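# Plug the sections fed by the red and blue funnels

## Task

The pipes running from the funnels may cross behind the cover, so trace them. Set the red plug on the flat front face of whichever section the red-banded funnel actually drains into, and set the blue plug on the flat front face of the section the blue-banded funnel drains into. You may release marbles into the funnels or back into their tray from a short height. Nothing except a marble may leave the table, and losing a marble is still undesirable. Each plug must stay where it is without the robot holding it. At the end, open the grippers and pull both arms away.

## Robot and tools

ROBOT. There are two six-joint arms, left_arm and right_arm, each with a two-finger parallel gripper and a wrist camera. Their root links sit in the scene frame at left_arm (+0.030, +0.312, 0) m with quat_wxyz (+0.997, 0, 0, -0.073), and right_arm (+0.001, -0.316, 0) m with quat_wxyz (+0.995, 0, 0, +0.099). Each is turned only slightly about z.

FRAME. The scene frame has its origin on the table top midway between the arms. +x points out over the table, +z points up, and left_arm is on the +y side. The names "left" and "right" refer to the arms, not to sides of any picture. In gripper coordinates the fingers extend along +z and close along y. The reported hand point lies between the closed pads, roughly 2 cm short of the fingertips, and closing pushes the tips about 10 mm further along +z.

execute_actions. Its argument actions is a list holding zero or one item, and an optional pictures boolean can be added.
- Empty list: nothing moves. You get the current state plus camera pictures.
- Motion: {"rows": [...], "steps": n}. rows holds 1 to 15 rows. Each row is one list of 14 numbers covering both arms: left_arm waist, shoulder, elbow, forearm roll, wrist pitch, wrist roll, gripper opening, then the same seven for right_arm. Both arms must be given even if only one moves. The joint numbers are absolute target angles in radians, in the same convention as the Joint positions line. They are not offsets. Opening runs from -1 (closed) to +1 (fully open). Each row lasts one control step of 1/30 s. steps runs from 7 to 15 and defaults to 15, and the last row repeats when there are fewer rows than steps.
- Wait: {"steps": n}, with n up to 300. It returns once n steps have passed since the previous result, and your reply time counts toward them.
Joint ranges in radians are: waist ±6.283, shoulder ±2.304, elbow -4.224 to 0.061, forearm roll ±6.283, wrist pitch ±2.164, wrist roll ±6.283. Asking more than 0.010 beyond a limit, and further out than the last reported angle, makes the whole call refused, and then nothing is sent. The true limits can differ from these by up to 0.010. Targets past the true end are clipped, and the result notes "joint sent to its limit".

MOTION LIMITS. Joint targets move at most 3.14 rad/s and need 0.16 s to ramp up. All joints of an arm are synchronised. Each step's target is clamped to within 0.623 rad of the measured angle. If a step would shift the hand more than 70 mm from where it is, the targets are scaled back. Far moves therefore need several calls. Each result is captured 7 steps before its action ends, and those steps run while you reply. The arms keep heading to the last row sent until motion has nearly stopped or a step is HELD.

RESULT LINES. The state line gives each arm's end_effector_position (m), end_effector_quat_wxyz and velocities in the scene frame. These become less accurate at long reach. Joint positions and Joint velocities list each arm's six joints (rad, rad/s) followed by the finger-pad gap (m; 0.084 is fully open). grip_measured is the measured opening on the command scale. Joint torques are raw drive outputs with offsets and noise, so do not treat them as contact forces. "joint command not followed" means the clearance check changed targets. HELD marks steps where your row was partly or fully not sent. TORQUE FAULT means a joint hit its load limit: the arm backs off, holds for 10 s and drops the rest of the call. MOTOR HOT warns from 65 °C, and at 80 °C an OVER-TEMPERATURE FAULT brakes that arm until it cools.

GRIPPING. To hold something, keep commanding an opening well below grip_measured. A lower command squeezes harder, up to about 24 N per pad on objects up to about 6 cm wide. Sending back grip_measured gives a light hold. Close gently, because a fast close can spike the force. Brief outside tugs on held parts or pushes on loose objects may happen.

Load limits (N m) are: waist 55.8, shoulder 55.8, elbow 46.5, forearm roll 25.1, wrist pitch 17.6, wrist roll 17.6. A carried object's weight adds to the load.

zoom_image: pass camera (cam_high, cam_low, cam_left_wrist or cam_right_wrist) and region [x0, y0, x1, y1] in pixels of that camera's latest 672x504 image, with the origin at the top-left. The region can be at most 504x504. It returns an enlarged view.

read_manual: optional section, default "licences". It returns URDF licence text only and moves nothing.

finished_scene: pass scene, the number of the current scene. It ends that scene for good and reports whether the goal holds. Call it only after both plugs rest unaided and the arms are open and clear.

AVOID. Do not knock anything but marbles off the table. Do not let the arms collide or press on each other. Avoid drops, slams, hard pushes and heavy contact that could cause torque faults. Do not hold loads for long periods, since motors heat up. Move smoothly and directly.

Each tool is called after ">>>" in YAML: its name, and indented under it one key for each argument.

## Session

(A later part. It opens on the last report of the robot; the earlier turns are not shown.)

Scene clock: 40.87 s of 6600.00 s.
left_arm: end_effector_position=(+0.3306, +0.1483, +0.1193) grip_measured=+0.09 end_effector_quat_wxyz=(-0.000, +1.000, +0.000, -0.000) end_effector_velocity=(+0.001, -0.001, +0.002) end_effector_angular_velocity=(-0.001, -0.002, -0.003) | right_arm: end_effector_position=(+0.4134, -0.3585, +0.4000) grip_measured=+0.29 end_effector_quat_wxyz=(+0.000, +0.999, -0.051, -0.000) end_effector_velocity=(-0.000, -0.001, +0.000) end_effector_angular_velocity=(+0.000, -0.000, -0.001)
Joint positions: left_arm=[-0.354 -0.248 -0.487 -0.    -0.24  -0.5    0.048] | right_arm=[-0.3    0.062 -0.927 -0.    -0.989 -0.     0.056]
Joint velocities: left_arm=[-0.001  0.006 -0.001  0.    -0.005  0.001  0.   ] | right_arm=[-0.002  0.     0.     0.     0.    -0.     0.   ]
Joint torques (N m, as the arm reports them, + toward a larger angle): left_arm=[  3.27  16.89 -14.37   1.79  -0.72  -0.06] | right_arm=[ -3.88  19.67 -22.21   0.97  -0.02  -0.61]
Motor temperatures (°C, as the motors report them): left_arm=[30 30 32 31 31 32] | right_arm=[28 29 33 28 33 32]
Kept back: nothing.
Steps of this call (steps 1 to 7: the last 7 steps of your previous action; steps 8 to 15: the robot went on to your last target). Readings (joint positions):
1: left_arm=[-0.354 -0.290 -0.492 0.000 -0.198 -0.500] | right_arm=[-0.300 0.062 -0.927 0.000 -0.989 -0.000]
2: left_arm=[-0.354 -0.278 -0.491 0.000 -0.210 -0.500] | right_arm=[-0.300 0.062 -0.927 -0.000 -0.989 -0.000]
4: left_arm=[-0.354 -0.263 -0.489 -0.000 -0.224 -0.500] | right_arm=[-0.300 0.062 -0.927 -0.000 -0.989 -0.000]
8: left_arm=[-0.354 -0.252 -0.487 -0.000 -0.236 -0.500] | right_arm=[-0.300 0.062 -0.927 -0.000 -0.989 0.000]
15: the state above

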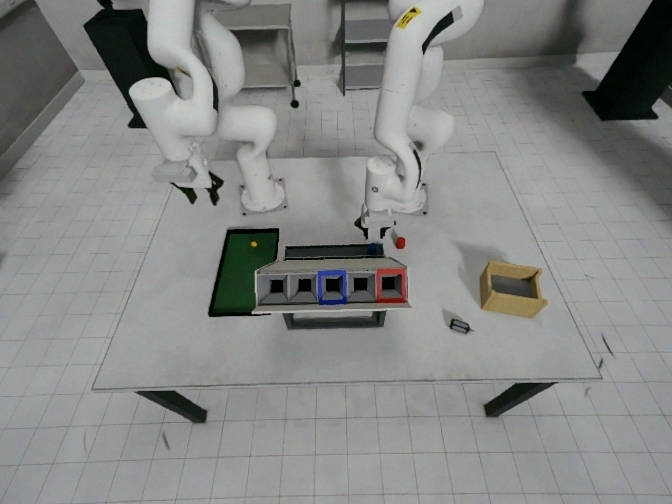

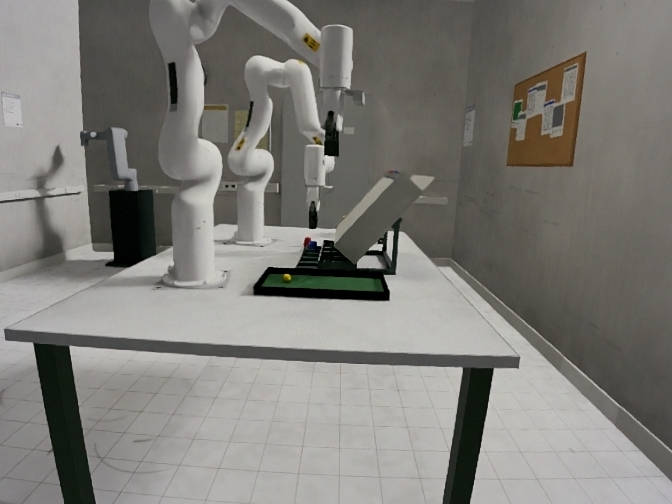

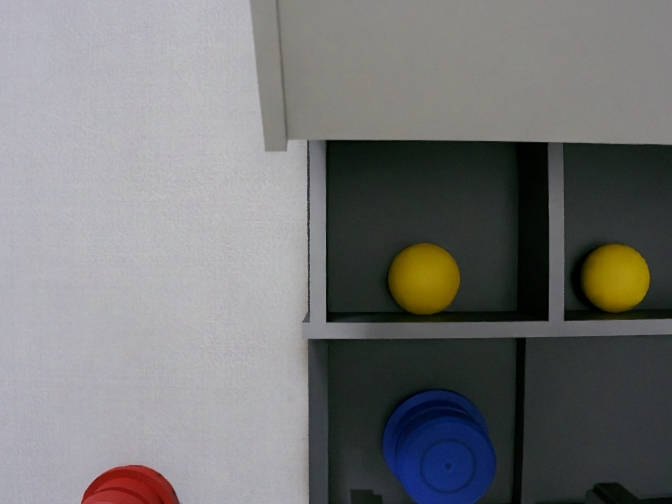

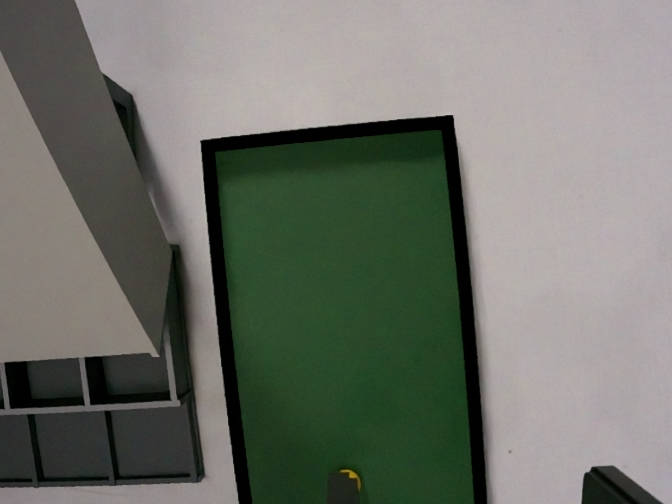

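>>> execute_actions:
  actions:
    - {"rows":[[-0.068,-0.1004,-0.299,0,-0.199,-0.214,0.6,-0.3,0.062,-0.927,0,-0.989,0,0.3]]}

>>> execute_actions:
  actions:
    - {"steps":22}

>>> execute_actions:
  actions:
    - {"rows":[[-0.068,-0.4285,-0.319,0,0.109,-0.214,0.6,-0.3,0.062,-0.927,0,-0.989,0,0.3]]}

>>> execute_actions:
  actions:
    - {"steps":20}

>>> execute_actions:
  actions:
    - {"rows":[[-0.068,-0.4285,-0.319,0,0.109,-0.214,-0.6,-0.3,0.062,-0.927,0,-0.989,0,0.3]]}

>>> execute_actions:
  actions:
    - {"rows":[[-0.068,-0.1004,-0.299,0,-0.199,-0.214,-0.6,-0.3,0.062,-0.927,0,-0.989,0,0.3]]}

>>> execute_actions:
  actions:
    - {"steps":12}

>>> execute_actions:
  actions:
    - {"rows":[[-0.521,-0.3258,-0.6005,0,-0.275,-0.667,-0.6,-0.3,0.062,-0.927,0,-0.989,0,0.3]]}

>>> execute_actions:
  actions:
    - {"steps":30}

>>> execute_actions:
  actions:
    - {"rows":[[-0.521,-0.523,-0.6185,0,-0.0955,-0.667,-0.6,-0.3,0.062,-0.927,0,-0.989,0,0.3]]}

>>> execute_actions:
  actions:
    - {"steps":20}

>>> execute_actions:
  actions:
    - {"rows":[[-0.521,-0.523,-0.6185,0,-0.0955,-0.667,0.1,-0.3,0.062,-0.927,0,-0.989,0,0.3]]}

>>> execute_actions:
  actions:
    - {"rows":[[-0.521,-0.1,-0.6,0,-0.5,-0.667,0.1,-0.3,0.062,-0.927,0,-0.989,0,0.3]]}

>>> execute_actions:
  actions:
    - {"steps":28}
  pictures: true

Scene clock: 42.00 s of 6600.00 s.
left_arm: end_effector_position=(+0.3165, +0.2078, +0.1205) grip_measured=+0.58 end_effector_quat_wxyz=(-0.000, +1.000, +0.001, -0.000) end_effector_velocity=(-0.107, +0.301, -0.000) end_effector_angular_velocity=(-0.000, -0.000, +0.005) | right_arm: end_effector_position=(+0.4134, -0.3585, +0.4000) grip_measured=+0.29 end_effector_quat_wxyz=(+0.000, +0.999, -0.051, -0.000) end_effector_velocity=(-0.000, -0.001, -0.000) end_effector_angular_velocity=(+0.000, +0.000, -0.001)
Joint positions: left_arm=[-0.204 -0.17  -0.389 -0.    -0.219 -0.351  0.068] | right_arm=[-0.3    0.062 -0.927  0.    -0.989  0.     0.056]
Joint velocities: left_arm=[0.808 0.416 0.531 0.    0.116 0.803 0.008] | right_arm=[-0.001 -0.     0.     0.    -0.     0.     0.   ]
Joint torques (N m, as the arm reports them, + toward a larger angle): left_arm=[  3.54  14.41 -12.91   1.49  -0.76  -0.05] | right_arm=[ -4.28  17.99 -22.26   0.79   0.    -0.47]
Motor temperatures (°C, as the motors report them): left_arm=[30 30 32 31 31 32] | right_arm=[28 29 33 28 33 32]
Steps of this call (steps 1 to 15: the robot went on to your last target; steps 16 to 26: nothing new was sent; steps 27 to 34: the first 8 steps of this action). Readings (joint positions):
27: left_arm=[-0.354 -0.247 -0.487 0.000 -0.240 -0.500] | right_arm=[-0.300 0.062 -0.927 -0.000 -0.989 0.000]
28: left_arm=[-0.351 -0.245 -0.485 0.000 -0.239 -0.496] | right_arm=[-0.300 0.062 -0.927 -0.000 -0.989 -0.000]
30: left_arm=[-0.316 -0.228 -0.463 0.000 -0.234 -0.460] | right_arm=[-0.300 0.062 -0.927 0.000 -0.989 0.000]
34: the state above

Scene clock: 42.73 s of 6600.00 s.
left_arm: end_effector_position=(+0.2942, +0.2549, +0.1195) grip_measured=+0.59 end_effector_quat_wxyz=(-0.000, +1.000, +0.000, -0.000) end_effector_velocity=(-0.000, +0.001, -0.000) end_effector_angular_velocity=(-0.000, -0.000, +0.001) | right_arm: end_effector_position=(+0.4134, -0.3585, +0.4000) grip_measured=+0.29 end_effector_quat_wxyz=(+0.000, +0.999, -0.051, -0.000) end_effector_velocity=(-0.000, -0.000, +0.000) end_effector_angular_velocity=(-0.000, +0.000, -0.000)
Joint positions: left_arm=[-0.068 -0.101 -0.299  0.    -0.199 -0.214  0.069] | right_arm=[-0.3    0.062 -0.927 -0.    -0.989 -0.     0.056]
Joint velocities: left_arm=[ 0.001  0.001  0.002  0.     0.001  0.001 -0.   ] | right_arm=[-0.  0. -0. -0. -0. -0. -0.]
Joint torques (N m, as the arm reports them, + toward a larger angle): left_arm=[  3.02  10.41 -13.71   1.62  -0.64  -0.05] | right_arm=[ -4.27  18.6  -22.38   0.89  -0.01  -0.51]
Motor temperatures (°C, as the motors report them): left_arm=[30 30 32 31 31 32] | right_arm=[28 29 33 28 33 32]
Kept back: nothing.
Steps of this call (steps 1 to 7: the last 7 steps of your previous action; steps 8 to 22: the robot went on to your last target). Readings (joint positions):
1: left_arm=[-0.178 -0.157 -0.371 -0.000 -0.215 -0.324] | right_arm=[-0.300 0.062 -0.927 0.000 -0.989 -0.000]
2: left_arm=[-0.153 -0.144 -0.355 -0.000 -0.212 -0.300] | right_arm=[-0.300 0.062 -0.927 -0.000 -0.989 0.000]
4: left_arm=[-0.115 -0.124 -0.330 -0.000 -0.206 -0.262] | right_arm=[-0.300 0.062 -0.927 0.000 -0.989 -0.000]
8: left_arm=[-0.082 -0.107 -0.308 -0.000 -0.201 -0.228] | right_arm=[-0.300 0.062 -0.927 -0.000 -0.989 0.000]
22: the state above

Scene clock: 43.00 s of 6600.00 s.
left_arm: end_effector_position=(+0.2934, +0.2552, +0.0671) grip_measured=+0.59 end_effector_quat_wxyz=(-0.000, +1.000, +0.000, -0.001) end_effector_velocity=(-0.044, +0.010, -0.286) end_effector_angular_velocity=(+0.010, +0.044, -0.001) | right_arm: end_effector_position=(+0.4134, -0.3585, +0.4000) grip_measured=+0.29 end_effector_quat_wxyz=(+0.000, +0.999, -0.051, -0.000) end_effector_velocity=(+0.000, +0.000, +0.000) end_effector_angular_velocity=(+0.000, -0.000, +0.000)
Joint positions: left_arm=[-0.068 -0.302 -0.311  0.    -0.011 -0.214  0.069] | right_arm=[-0.3    0.062 -0.927 -0.    -0.989 -0.     0.056]
Joint velocities: left_arm=[ 0.    -1.092 -0.055  0.     0.992  0.    -0.   ] | right_arm=[ 0.  0. -0.  0.  0. -0. -0.]
Joint torques (N m, as the arm reports them, + toward a larger angle): left_arm=[  3.44  29.98 -11.94   1.47  -1.28  -0.06] | right_arm=[ -4.08  19.43 -21.87   0.67   0.07  -0.52]
Motor temperatures (°C, as the motors report them): left_arm=[30 30 32 31 31 32] | right_arm=[28 29 33 28 33 32]
Steps of this call (steps 1 to 8: the first 8 steps of this action). Readings (joint positions):
1: left_arm=[-0.068 -0.101 -0.299 0.000 -0.199 -0.214] | right_arm=[-0.300 0.062 -0.927 0.000 -0.989 0.000]
2: left_arm=[-0.068 -0.104 -0.299 -0.000 -0.195 -0.214] | right_arm=[-0.300 0.062 -0.927 0.000 -0.989 -0.000]
4: left_arm=[-0.068 -0.141 -0.302 0.000 -0.158 -0.214] | right_arm=[-0.300 0.062 -0.927 -0.000 -0.989 -0.000]
8: the state above

Scene clock: 43.67 s of 6600.00 s.
left_arm: end_effector_position=(+0.2887, +0.2562, +0.0345) grip_measured=+0.59 end_effector_quat_wxyz=(-0.000, +1.000, +0.000, -0.000) end_effector_velocity=(+0.000, +0.000, -0.001) end_effector_angular_velocity=(+0.000, +0.000, +0.001) | right_arm: end_effector_position=(+0.4134, -0.3585, +0.4000) grip_measured=+0.29 end_effector_quat_wxyz=(+0.000, +0.999, -0.051, -0.000) end_effector_velocity=(+0.000, +0.001, +0.000) end_effector_angular_velocity=(+0.000, -0.001, +0.002)
Joint positions: left_arm=[-0.068 -0.428 -0.319 -0.     0.109 -0.214  0.069] | right_arm=[-0.3    0.062 -0.927  0.    -0.989  0.     0.056]
Joint velocities: left_arm=[ 0.    -0.003 -0.001  0.     0.002 -0.001 -0.   ] | right_arm=[ 0.003  0.    -0.     0.     0.     0.    -0.   ]
Joint torques (N m, as the arm reports them, + toward a larger angle): left_arm=[ 3.9  16.74 -8.34  1.65 -0.66 -0.13] | right_arm=[ -4.66  17.72 -22.42   0.72  -0.02  -0.57]
Motor temperatures (°C, as the motors report them): left_arm=[30 30 32 31 31 32] | right_arm=[28 29 33 28 33 32]
Kept back: nothing.
Steps of this call (steps 1 to 7: the last 7 steps of your previous action; steps 8 to 20: the robot went on to your last target). Readings (joint positions):
1: left_arm=[-0.068 -0.335 -0.313 0.000 0.019 -0.214] | right_arm=[-0.300 0.062 -0.927 0.000 -0.989 -0.000]
2: left_arm=[-0.068 -0.361 -0.314 -0.000 0.043 -0.214] | right_arm=[-0.300 0.062 -0.927 0.000 -0.989 -0.000]
4: left_arm=[-0.068 -0.393 -0.316 -0.000 0.074 -0.214] | right_arm=[-0.300 0.062 -0.927 -0.000 -0.989 0.000]
8: left_arm=[-0.068 -0.418 -0.318 -0.000 0.099 -0.214] | right_arm=[-0.300 0.062 -0.927 -0.000 -0.989 -0.000]
20: the state above

Scene clock: 43.93 s of 6600.00 s.
left_arm: end_effector_position=(+0.2887, +0.2562, +0.0345) grip_measured=-0.33 end_effector_quat_wxyz=(-0.000, +1.000, +0.000, -0.000) end_effector_velocity=(+0.000, -0.000, +0.000) end_effector_angular_velocity=(-0.000, -0.001, -0.000) | right_arm: end_effector_position=(+0.4134, -0.3585, +0.4000) grip_measured=+0.29 end_effector_quat_wxyz=(+0.000, +0.999, -0.051, -0.000) end_effector_velocity=(+0.000, +0.001, +0.000) end_effector_angular_velocity=(-0.000, -0.001, +0.002)
Joint positions: left_arm=[-0.068 -0.428 -0.319  0.     0.109 -0.214  0.03 ] | right_arm=[-0.3    0.062 -0.927  0.    -0.989 -0.     0.056]
Joint velocities: left_arm=[-0.    -0.    -0.001  0.001 -0.    -0.001 -0.   ] | right_arm=[0.002 0.    0.    0.    0.001 0.    0.   ]
Joint torques (N m, as the arm reports them, + toward a larger angle): left_arm=[ 3.61 16.03 -7.92  1.5  -0.52 -0.12] | right_arm=[ -5.6   17.63 -21.79   0.61  -0.06  -0.39]
Motor temperatures (°C, as the motors report them): left_arm=[30 30 32 31 31 32] | right_arm=[28 29 33 28 33 32]
Steps of this call (steps 1 to 8: the first 8 steps of this action). Readings (joint positions):
1: left_arm=[-0.068 -0.428 -0.319 -0.000 0.109 -0.214] | right_arm=[-0.300 0.062 -0.927 -0.000 -0.989 -0.000]
2: left_arm=[-0.068 -0.428 -0.319 -0.000 0.109 -0.214] | right_arm=[-0.300 0.062 -0.927 0.000 -0.989 -0.000]
4: left_arm=[-0.068 -0.428 -0.319 -0.000 0.109 -0.214] | right_arm=[-0.300 0.062 -0.927 0.000 -0.989 0.000]
8: the state above

Scene clock: 44.43 s of 6600.00 s.
left_arm: end_effector_position=(+0.2961, +0.2546, +0.0870) grip_measured=-0.33 end_effector_quat_wxyz=(+0.000, +1.000, +0.000, +0.001) end_effector_velocity=(+0.020, -0.004, +0.286) end_effector_angular_velocity=(-0.008, -0.038, +0.001) | right_arm: end_effector_position=(+0.4134, -0.3585, +0.4000) grip_measured=+0.29 end_effector_quat_wxyz=(+0.000, +0.999, -0.051, -0.000) end_effector_velocity=(-0.000, +0.000, +0.000) end_effector_angular_velocity=(+0.000, +0.000, -0.000)
Joint positions: left_arm=[-0.068 -0.227 -0.307 -0.    -0.079 -0.214  0.03 ] | right_arm=[-0.3    0.062 -0.927 -0.    -0.989 -0.     0.056]
Joint velocities: left_arm=[ 0.     1.092  0.059 -0.002 -0.994  0.001  0.   ] | right_arm=[ 0.  0. -0.  0. -0.  0. -0.]
Joint torques (N m, as the arm reports them, + toward a larger angle): left_arm=[ 3.28 -4.94 -8.94  1.43 -0.41 -0.03] | right_arm=[ -4.21  18.16 -22.8    0.4   -0.03  -0.52]
Motor temperatures (°C, as the motors report them): left_arm=[30 30 32 31 31 32] | right_arm=[28 29 33 28 33 32]
Steps of this call (steps 1 to 7: the last 7 steps of your previous action; steps 8 to 15: the first 8 steps of this action). Readings (joint positions):
8: left_arm=[-0.068 -0.428 -0.319 0.000 0.109 -0.214] | right_arm=[-0.300 0.062 -0.927 -0.000 -0.989 0.000]
9: left_arm=[-0.068 -0.425 -0.319 0.000 0.105 -0.214] | right_arm=[-0.300 0.062 -0.927 0.000 -0.989 0.000]
11: left_arm=[-0.068 -0.388 -0.316 -0.000 0.068 -0.214] | right_arm=[-0.300 0.062 -0.927 -0.000 -0.989 0.000]
15: the state above

Scene clock: 44.83 s of 6600.00 s.
left_arm: end_effector_position=(+0.2940, +0.2550, +0.1186) grip_measured=-0.33 end_effector_quat_wxyz=(-0.000, +1.000, +0.000, -0.001) end_effector_velocity=(-0.000, +0.000, +0.007) end_effector_angular_velocity=(-0.001, -0.002, +0.002) | right_arm: end_effector_position=(+0.4134, -0.3585, +0.4000) grip_measured=+0.29 end_effector_quat_wxyz=(+0.000, +0.999, -0.051, -0.000) end_effector_velocity=(+0.000, -0.000, -0.000) end_effector_angular_velocity=(-0.000, -0.000, -0.000)
Joint positions: left_arm=[-0.068 -0.104 -0.299 -0.    -0.196 -0.214  0.03 ] | right_arm=[-0.3    0.062 -0.927 -0.    -0.989  0.     0.056]
Joint velocities: left_arm=[ 0.     0.028  0.002 -0.002 -0.025 -0.    -0.   ] | right_arm=[-0. -0. -0. -0.  0. -0. -0.]
Joint torques (N m, as the arm reports them, + toward a larger angle): left_arm=[  3.8   12.42 -13.49   1.73  -0.57  -0.1 ] | right_arm=[ -4.53  18.73 -22.13   0.46  -0.07  -0.43]
Motor temperatures (°C, as the motors report them): left_arm=[30 30 32 31 31 32] | right_arm=[28 29 33 28 33 32]
Kept back: nothing.
Steps of this call (steps 1 to 7: the last 7 steps of your previous action; steps 8 to 12: the robot went on to your last target). Readings (joint positions):
1: left_arm=[-0.068 -0.194 -0.306 -0.000 -0.109 -0.214] | right_arm=[-0.300 0.062 -0.927 0.000 -0.989 0.000]
2: left_arm=[-0.068 -0.168 -0.304 -0.000 -0.133 -0.214] | right_arm=[-0.300 0.062 -0.927 0.000 -0.989 -0.000]
4: left_arm=[-0.068 -0.136 -0.302 -0.000 -0.164 -0.214] | right_arm=[-0.300 0.062 -0.927 -0.000 -0.989 -0.000]
8: left_arm=[-0.068 -0.111 -0.299 -0.000 -0.189 -0.214] | right_arm=[-0.300 0.062 -0.927 0.000 -0.989 -0.000]
12: the state above

Scene clock: 45.10 s of 6600.00 s.
left_arm: end_effector_position=(+0.3191, +0.2016, +0.1212) grip_measured=-0.33 end_effector_quat_wxyz=(-0.000, +1.000, -0.000, -0.000) end_effector_velocity=(+0.100, -0.302, +0.005) end_effector_angular_velocity=(+0.002, +0.003, -0.004) | right_arm: end_effector_position=(+0.4134, -0.3585, +0.4000) grip_measured=+0.29 end_effector_quat_wxyz=(+0.000, +0.999, -0.051, -0.000) end_effector_velocity=(-0.000, -0.000, -0.000) end_effector_angular_velocity=(+0.000, +0.000, -0.001)
Joint positions: left_arm=[-0.22  -0.177 -0.401  0.    -0.223 -0.366  0.03 ] | right_arm=[-0.3    0.062 -0.927  0.    -0.989 -0.     0.056]
Joint velocities: left_arm=[-0.797 -0.395 -0.528  0.    -0.136 -0.793 -0.   ] | right_arm=[-0. -0. -0.  0. -0. -0. -0.]
Joint torques (N m, as the arm reports them, + toward a larger angle): left_arm=[  2.8   13.4  -12.19   1.94  -0.75   0.13] | right_arm=[ -4.53  17.83 -22.75   0.88   0.07  -0.52]
Motor temperatures (°C, as the motors report them): left_arm=[30 30 32 31 31 32] | right_arm=[28 29 33 28 33 32]
Steps of this call (steps 1 to 8: the first 8 steps of this action). Readings (joint positions):
1: left_arm=[-0.068 -0.103 -0.299 -0.000 -0.197 -0.214] | right_arm=[-0.300 0.062 -0.927 -0.000 -0.989 0.000]
2: left_arm=[-0.071 -0.104 -0.301 -0.000 -0.198 -0.218] | right_arm=[-0.300 0.062 -0.927 0.000 -0.989 -0.000]
4: left_arm=[-0.106 -0.121 -0.324 -0.000 -0.205 -0.254] | right_arm=[-0.300 0.062 -0.927 0.000 -0.989 0.000]
8: the state above

Scene clock: 46.10 s of 6600.00 s.
left_arm: end_effector_position=(+0.3325, +0.0745, +0.1197) grip_measured=-0.33 end_effector_quat_wxyz=(-0.000, +1.000, +0.000, -0.000) end_effector_velocity=(-0.001, -0.000, -0.001) end_effector_angular_velocity=(+0.002, +0.003, +0.002) | right_arm: end_effector_position=(+0.4134, -0.3585, +0.4000) grip_measured=+0.29 end_effector_quat_wxyz=(+0.000, +0.999, -0.051, -0.000) end_effector_velocity=(+0.000, -0.000, -0.000) end_effector_angular_velocity=(-0.000, -0.000, -0.001)
Joint positions: left_arm=[-0.521 -0.326 -0.6   -0.    -0.275 -0.667  0.03 ] | right_arm=[-0.3    0.062 -0.927 -0.    -0.989  0.     0.056]
Joint velocities: left_arm=[-0.002 -0.003 -0.001 -0.001 -0.001 -0.002  0.   ] | right_arm=[-0.001 -0.     0.    -0.     0.    -0.    -0.   ]
Joint torques (N m, as the arm reports them, + toward a larger angle): left_arm=[  3.71  21.74 -14.8    1.78  -0.73  -0.06] | right_arm=[ -3.23  19.64 -21.92   0.77  -0.01  -0.46]
Motor temperatures (°C, as the motors report them): left_arm=[30 30 32 31 31 32] | right_arm=[28 29 33 28 33 32]
Kept back: nothing.
Steps of this call (steps 1 to 7: the last 7 steps of your previous action; steps 8 to 30: the robot went on to your last target). Readings (joint positions):
1: left_arm=[-0.247 -0.190 -0.418 0.000 -0.228 -0.392] | right_arm=[-0.300 0.062 -0.927 0.000 -0.989 0.000]
2: left_arm=[-0.272 -0.203 -0.435 0.000 -0.232 -0.418] | right_arm=[-0.300 0.062 -0.927 -0.000 -0.989 0.000]
4: left_arm=[-0.323 -0.228 -0.469 0.000 -0.241 -0.469] | right_arm=[-0.300 0.062 -0.927 -0.000 -0.989 0.000]
8: left_arm=[-0.422 -0.277 -0.535 0.000 -0.258 -0.568] | right_arm=[-0.300 0.062 -0.927 0.000 -0.989 -0.000]
30: the state above

Scene clock: 46.37 s of 6600.00 s.
left_arm: end_effector_position=(+0.3324, +0.0745, +0.0660) grip_measured=-0.33 end_effector_quat_wxyz=(-0.001, +1.000, +0.000, -0.002) end_effector_velocity=(-0.015, +0.012, -0.192) end_effector_angular_velocity=(+0.015, +0.019, +0.000) | right_arm: end_effector_position=(+0.4134, -0.3585, +0.4000) grip_measured=+0.29 end_effector_quat_wxyz=(+0.000, +0.999, -0.051, -0.000) end_effector_velocity=(-0.000, -0.000, -0.000) end_effector_angular_velocity=(-0.000, +0.001, -0.000)
Joint positions: left_arm=[-0.521 -0.472 -0.613 -0.    -0.144 -0.667  0.03 ] | right_arm=[-0.3    0.062 -0.927  0.    -0.989 -0.     0.056]
Joint velocities: left_arm=[-0.    -0.517 -0.036 -0.     0.457 -0.     0.   ] | right_arm=[-0.001 -0.    -0.    -0.    -0.001 -0.    -0.   ]
Joint torques (N m, as the arm reports them, + toward a larger angle): left_arm=[  2.68  47.03 -15.88   1.79  -0.86  -0.09] | right_arm=[ -5.52  19.87 -22.34   1.05   0.03  -0.41]
Motor temperatures (°C, as the motors report them): left_arm=[30 30 32 31 31 32] | right_arm=[28 29 33 28 33 32]
Steps of this call (steps 1 to 8: the first 8 steps of this action). Readings (joint positions):
1: left_arm=[-0.521 -0.326 -0.600 -0.000 -0.275 -0.667] | right_arm=[-0.300 0.062 -0.927 -0.000 -0.989 -0.000]
2: left_arm=[-0.521 -0.329 -0.601 -0.000 -0.271 -0.667] | right_arm=[-0.300 0.062 -0.927 -0.000 -0.989 -0.000]
4: left_arm=[-0.521 -0.364 -0.605 0.000 -0.238 -0.667] | right_arm=[-0.300 0.062 -0.927 -0.000 -0.989 -0.000]
8: the state above

Scene clock: 47.03 s of 6600.00 s.
left_arm: end_effector_position=(+0.3326, +0.0743, +0.0477) grip_measured=-0.33 end_effector_quat_wxyz=(+0.000, +1.000, +0.000, +0.000) end_effector_velocity=(-0.001, +0.001, -0.001) end_effector_angular_velocity=(+0.002, +0.002, -0.002) | right_arm: end_effector_position=(+0.4134, -0.3585, +0.4000) grip_measured=+0.29 end_effector_quat_wxyz=(+0.000, +0.999, -0.051, -0.000) end_effector_velocity=(-0.000, +0.000, +0.000) end_effector_angular_velocity=(-0.000, +0.000, +0.001)
Joint positions: left_arm=[-0.521 -0.523 -0.619  0.    -0.096 -0.667  0.03 ] | right_arm=[-0.3    0.062 -0.927 -0.    -0.989  0.     0.056]
Joint velocities: left_arm=[ 0.    -0.002  0.001  0.001  0.001  0.     0.   ] | right_arm=[ 0.  0.  0. -0. -0. -0. -0.]
Joint torques (N m, as the arm reports them, + toward a larger angle): left_arm=[  3.2   25.63 -11.77   1.61  -0.67  -0.06] | right_arm=[ -4.9   18.48 -22.7    0.65  -0.02  -0.38]
Motor temperatures (°C, as the motors report them): left_arm=[30 30 32 31 31 32] | right_arm=[28 29 33 28 33 32]
Kept back: nothing.
Steps of this call (steps 1 to 7: the last 7 steps of your previous action; steps 8 to 20: the robot went on to your last target). Readings (joint positions):
1: left_arm=[-0.521 -0.487 -0.614 -0.000 -0.131 -0.667] | right_arm=[-0.300 0.062 -0.927 0.000 -0.989 -0.000]
2: left_arm=[-0.521 -0.497 -0.615 -0.000 -0.121 -0.667] | right_arm=[-0.300 0.062 -0.927 -0.000 -0.989 -0.000]
4: left_arm=[-0.521 -0.509 -0.617 -0.000 -0.109 -0.667] | right_arm=[-0.300 0.062 -0.927 0.000 -0.989 -0.000]
8: left_arm=[-0.521 -0.519 -0.618 0.000 -0.099 -0.667] | right_arm=[-0.300 0.062 -0.927 -0.000 -0.989 -0.000]
20: the state above

Scene clock: 47.30 s of 6600.00 s.
left_arm: end_effector_position=(+0.3326, +0.0744, +0.0476) grip_measured=+0.07 end_effector_quat_wxyz=(+0.000, +1.000, +0.000, +0.000) end_effector_velocity=(+0.001, +0.000, +0.000) end_effector_angular_velocity=(-0.001, -0.001, +0.000) | right_arm: end_effector_position=(+0.4134, -0.3585, +0.4000) grip_measured=+0.29 end_effector_quat_wxyz=(+0.000, +0.999, -0.051, -0.000) end_effector_velocity=(-0.000, -0.000, +0.000) end_effector_angular_velocity=(+0.000, +0.000, -0.000)
Joint positions: left_arm=[-0.521 -0.523 -0.619  0.    -0.096 -0.667  0.047] | right_arm=[-0.3    0.062 -0.927 -0.    -0.989 -0.     0.056]
Joint velocities: left_arm=[ 0.001  0.001 -0.     0.     0.     0.001  0.012] | right_arm=[-0.  0.  0. -0. -0.  0. -0.]
Joint torques (N m, as the arm reports them, + toward a larger angle): left_arm=[  2.69  24.85 -11.93   1.41  -0.7   -0.06] | right_arm=[ -3.93  20.32 -22.2    1.18   0.05  -0.48]
Motor temperatures (°C, as the motors report them): left_arm=[30 30 32 31 31 32] | right_arm=[28 29 33 28 33 32]
Steps of this call (steps 1 to 8: the first 8 steps of this action). Readings (joint positions):
1: left_arm=[-0.521 -0.523 -0.619 0.000 -0.096 -0.667] | right_arm=[-0.300 0.062 -0.927 -0.000 -0.989 0.000]
2: left_arm=[-0.521 -0.523 -0.619 0.000 -0.096 -0.667] | right_arm=[-0.300 0.062 -0.927 0.000 -0.989 -0.000]
4: left_arm=[-0.521 -0.523 -0.619 0.000 -0.096 -0.667] | right_arm=[-0.300 0.062 -0.927 -0.000 -0.989 -0.000]
8: the state above

Scene clock: 47.80 s of 6600.00 s.
left_arm: end_effector_position=(+0.3361, +0.0715, +0.1072) grip_measured=+0.09 end_effector_quat_wxyz=(+0.000, +1.000, +0.000, +0.001) end_effector_velocity=(-0.003, +0.003, +0.318) end_effector_angular_velocity=(+0.001, +0.001, +0.001) | right_arm: end_effector_position=(+0.4134, -0.3585, +0.4000) grip_measured=+0.29 end_effector_quat_wxyz=(+0.000, +0.999, -0.051, -0.000) end_effector_velocity=(+0.000, +0.001, -0.000) end_effector_angular_velocity=(+0.000, +0.000, +0.002)
Joint positions: left_arm=[-0.521 -0.366 -0.612  0.    -0.245 -0.667  0.048] | right_arm=[-0.3    0.062 -0.927  0.    -0.989  0.     0.056]
Joint velocities: left_arm=[ 0.     0.842  0.038  0.    -0.805 -0.001  0.   ] | right_arm=[ 0.002 -0.    -0.     0.    -0.     0.    -0.   ]
Joint torques (N m, as the arm reports them, + toward a larger angle): left_arm=[  3.33  18.86 -14.31   1.6   -0.48  -0.04] | right_arm=[ -4.92  19.21 -22.01   0.83   0.07  -0.48]
Motor temperatures (°C, as the motors report them): left_arm=[30 30 32 31 31 32] | right_arm=[28 29 33 28 33 32]
Steps of this call (steps 1 to 7: the last 7 steps of your previous action; steps 8 to 15: the first 8 steps of this action). Readings (joint positions):
8: left_arm=[-0.521 -0.523 -0.618 0.000 -0.096 -0.667] | right_arm=[-0.300 0.062 -0.927 -0.000 -0.989 -0.000]
9: left_arm=[-0.521 -0.520 -0.618 -0.000 -0.099 -0.667] | right_arm=[-0.300 0.062 -0.927 0.000 -0.989 -0.000]
11: left_arm=[-0.521 -0.486 -0.615 -0.000 -0.134 -0.667] | right_arm=[-0.300 0.062 -0.927 0.000 -0.989 -0.000]
15: the state above

Scene clock: 48.73 s of 6600.00 s.
left_arm: end_effector_position=(+0.3247, +0.0805, +0.2055) grip_measured=+0.09 end_effector_quat_wxyz=(-0.000, +1.000, +0.000, -0.000) end_effector_velocity=(-0.000, +0.000, +0.001) end_effector_angular_velocity=(-0.000, +0.000, +0.001) | right_arm: end_effector_position=(+0.4134, -0.3585, +0.4000) grip_measured=+0.29 end_effector_quat_wxyz=(+0.000, +0.999, -0.051, -0.000) end_effector_velocity=(-0.000, -0.000, +0.000) end_effector_angular_velocity=(-0.000, +0.000, -0.001)
Joint positions: left_arm=[-0.521 -0.1   -0.6   -0.    -0.5   -0.667  0.048] | right_arm=[-0.3    0.062 -0.927 -0.    -0.989  0.     0.056]
Joint velocities: left_arm=[ 0.     0.002  0.    -0.001 -0.001 -0.    -0.   ] | right_arm=[-0.001  0.     0.    -0.    -0.001  0.     0.   ]
Joint torques (N m, as the arm reports them, + toward a larger angle): left_arm=[  3.34  15.33 -17.87   2.1   -0.67  -0.1 ] | right_arm=[ -4.1   20.82 -21.9    1.24  -0.03  -0.44]
Motor temperatures (°C, as the motors report them): left_arm=[30 30 32 31 31 32] | right_arm=[28 29 33 28 33 32]
Kept back: nothing.
Steps of this call (steps 1 to 7: the last 7 steps of your previous action; steps 8 to 28: the robot went on to your last target). Readings (joint positions):
1: left_arm=[-0.521 -0.338 -0.611 0.000 -0.272 -0.667] | right_arm=[-0.300 0.062 -0.927 0.000 -0.989 -0.000]
2: left_arm=[-0.521 -0.310 -0.610 0.000 -0.299 -0.667] | right_arm=[-0.300 0.062 -0.927 -0.000 -0.989 -0.000]
4: left_arm=[-0.521 -0.254 -0.607 0.000 -0.352 -0.667] | right_arm=[-0.300 0.062 -0.927 0.000 -0.989 0.000]
8: left_arm=[-0.521 -0.155 -0.603 0.000 -0.446 -0.667] | right_arm=[-0.300 0.062 -0.927 -0.000 -0.989 -0.000]
28: the state above

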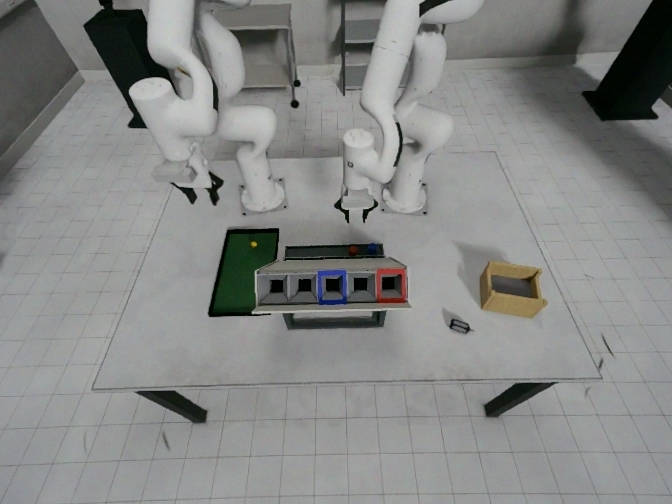

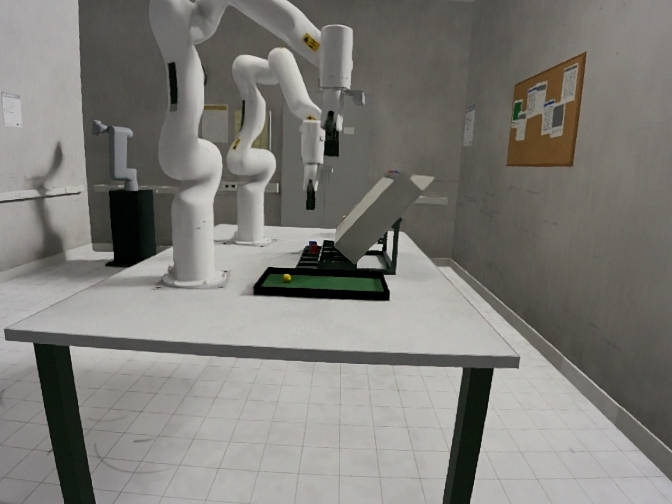

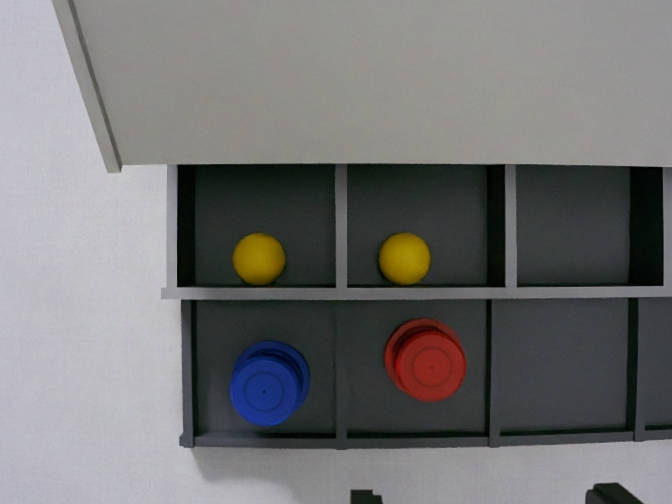

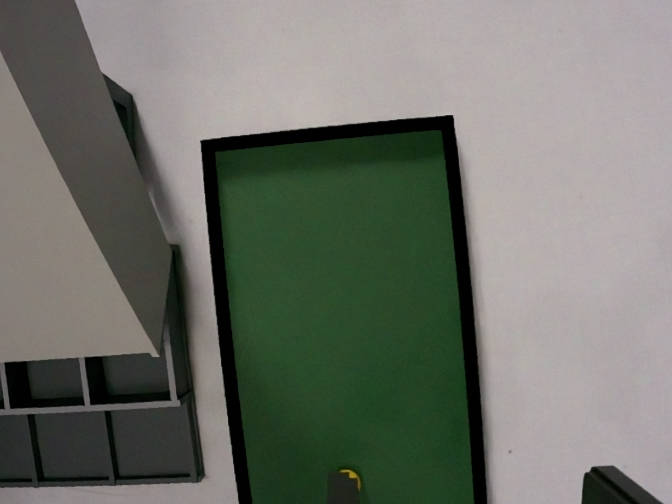

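>>> finished_scene:
  scene: 2

The scene is finished: the task was done.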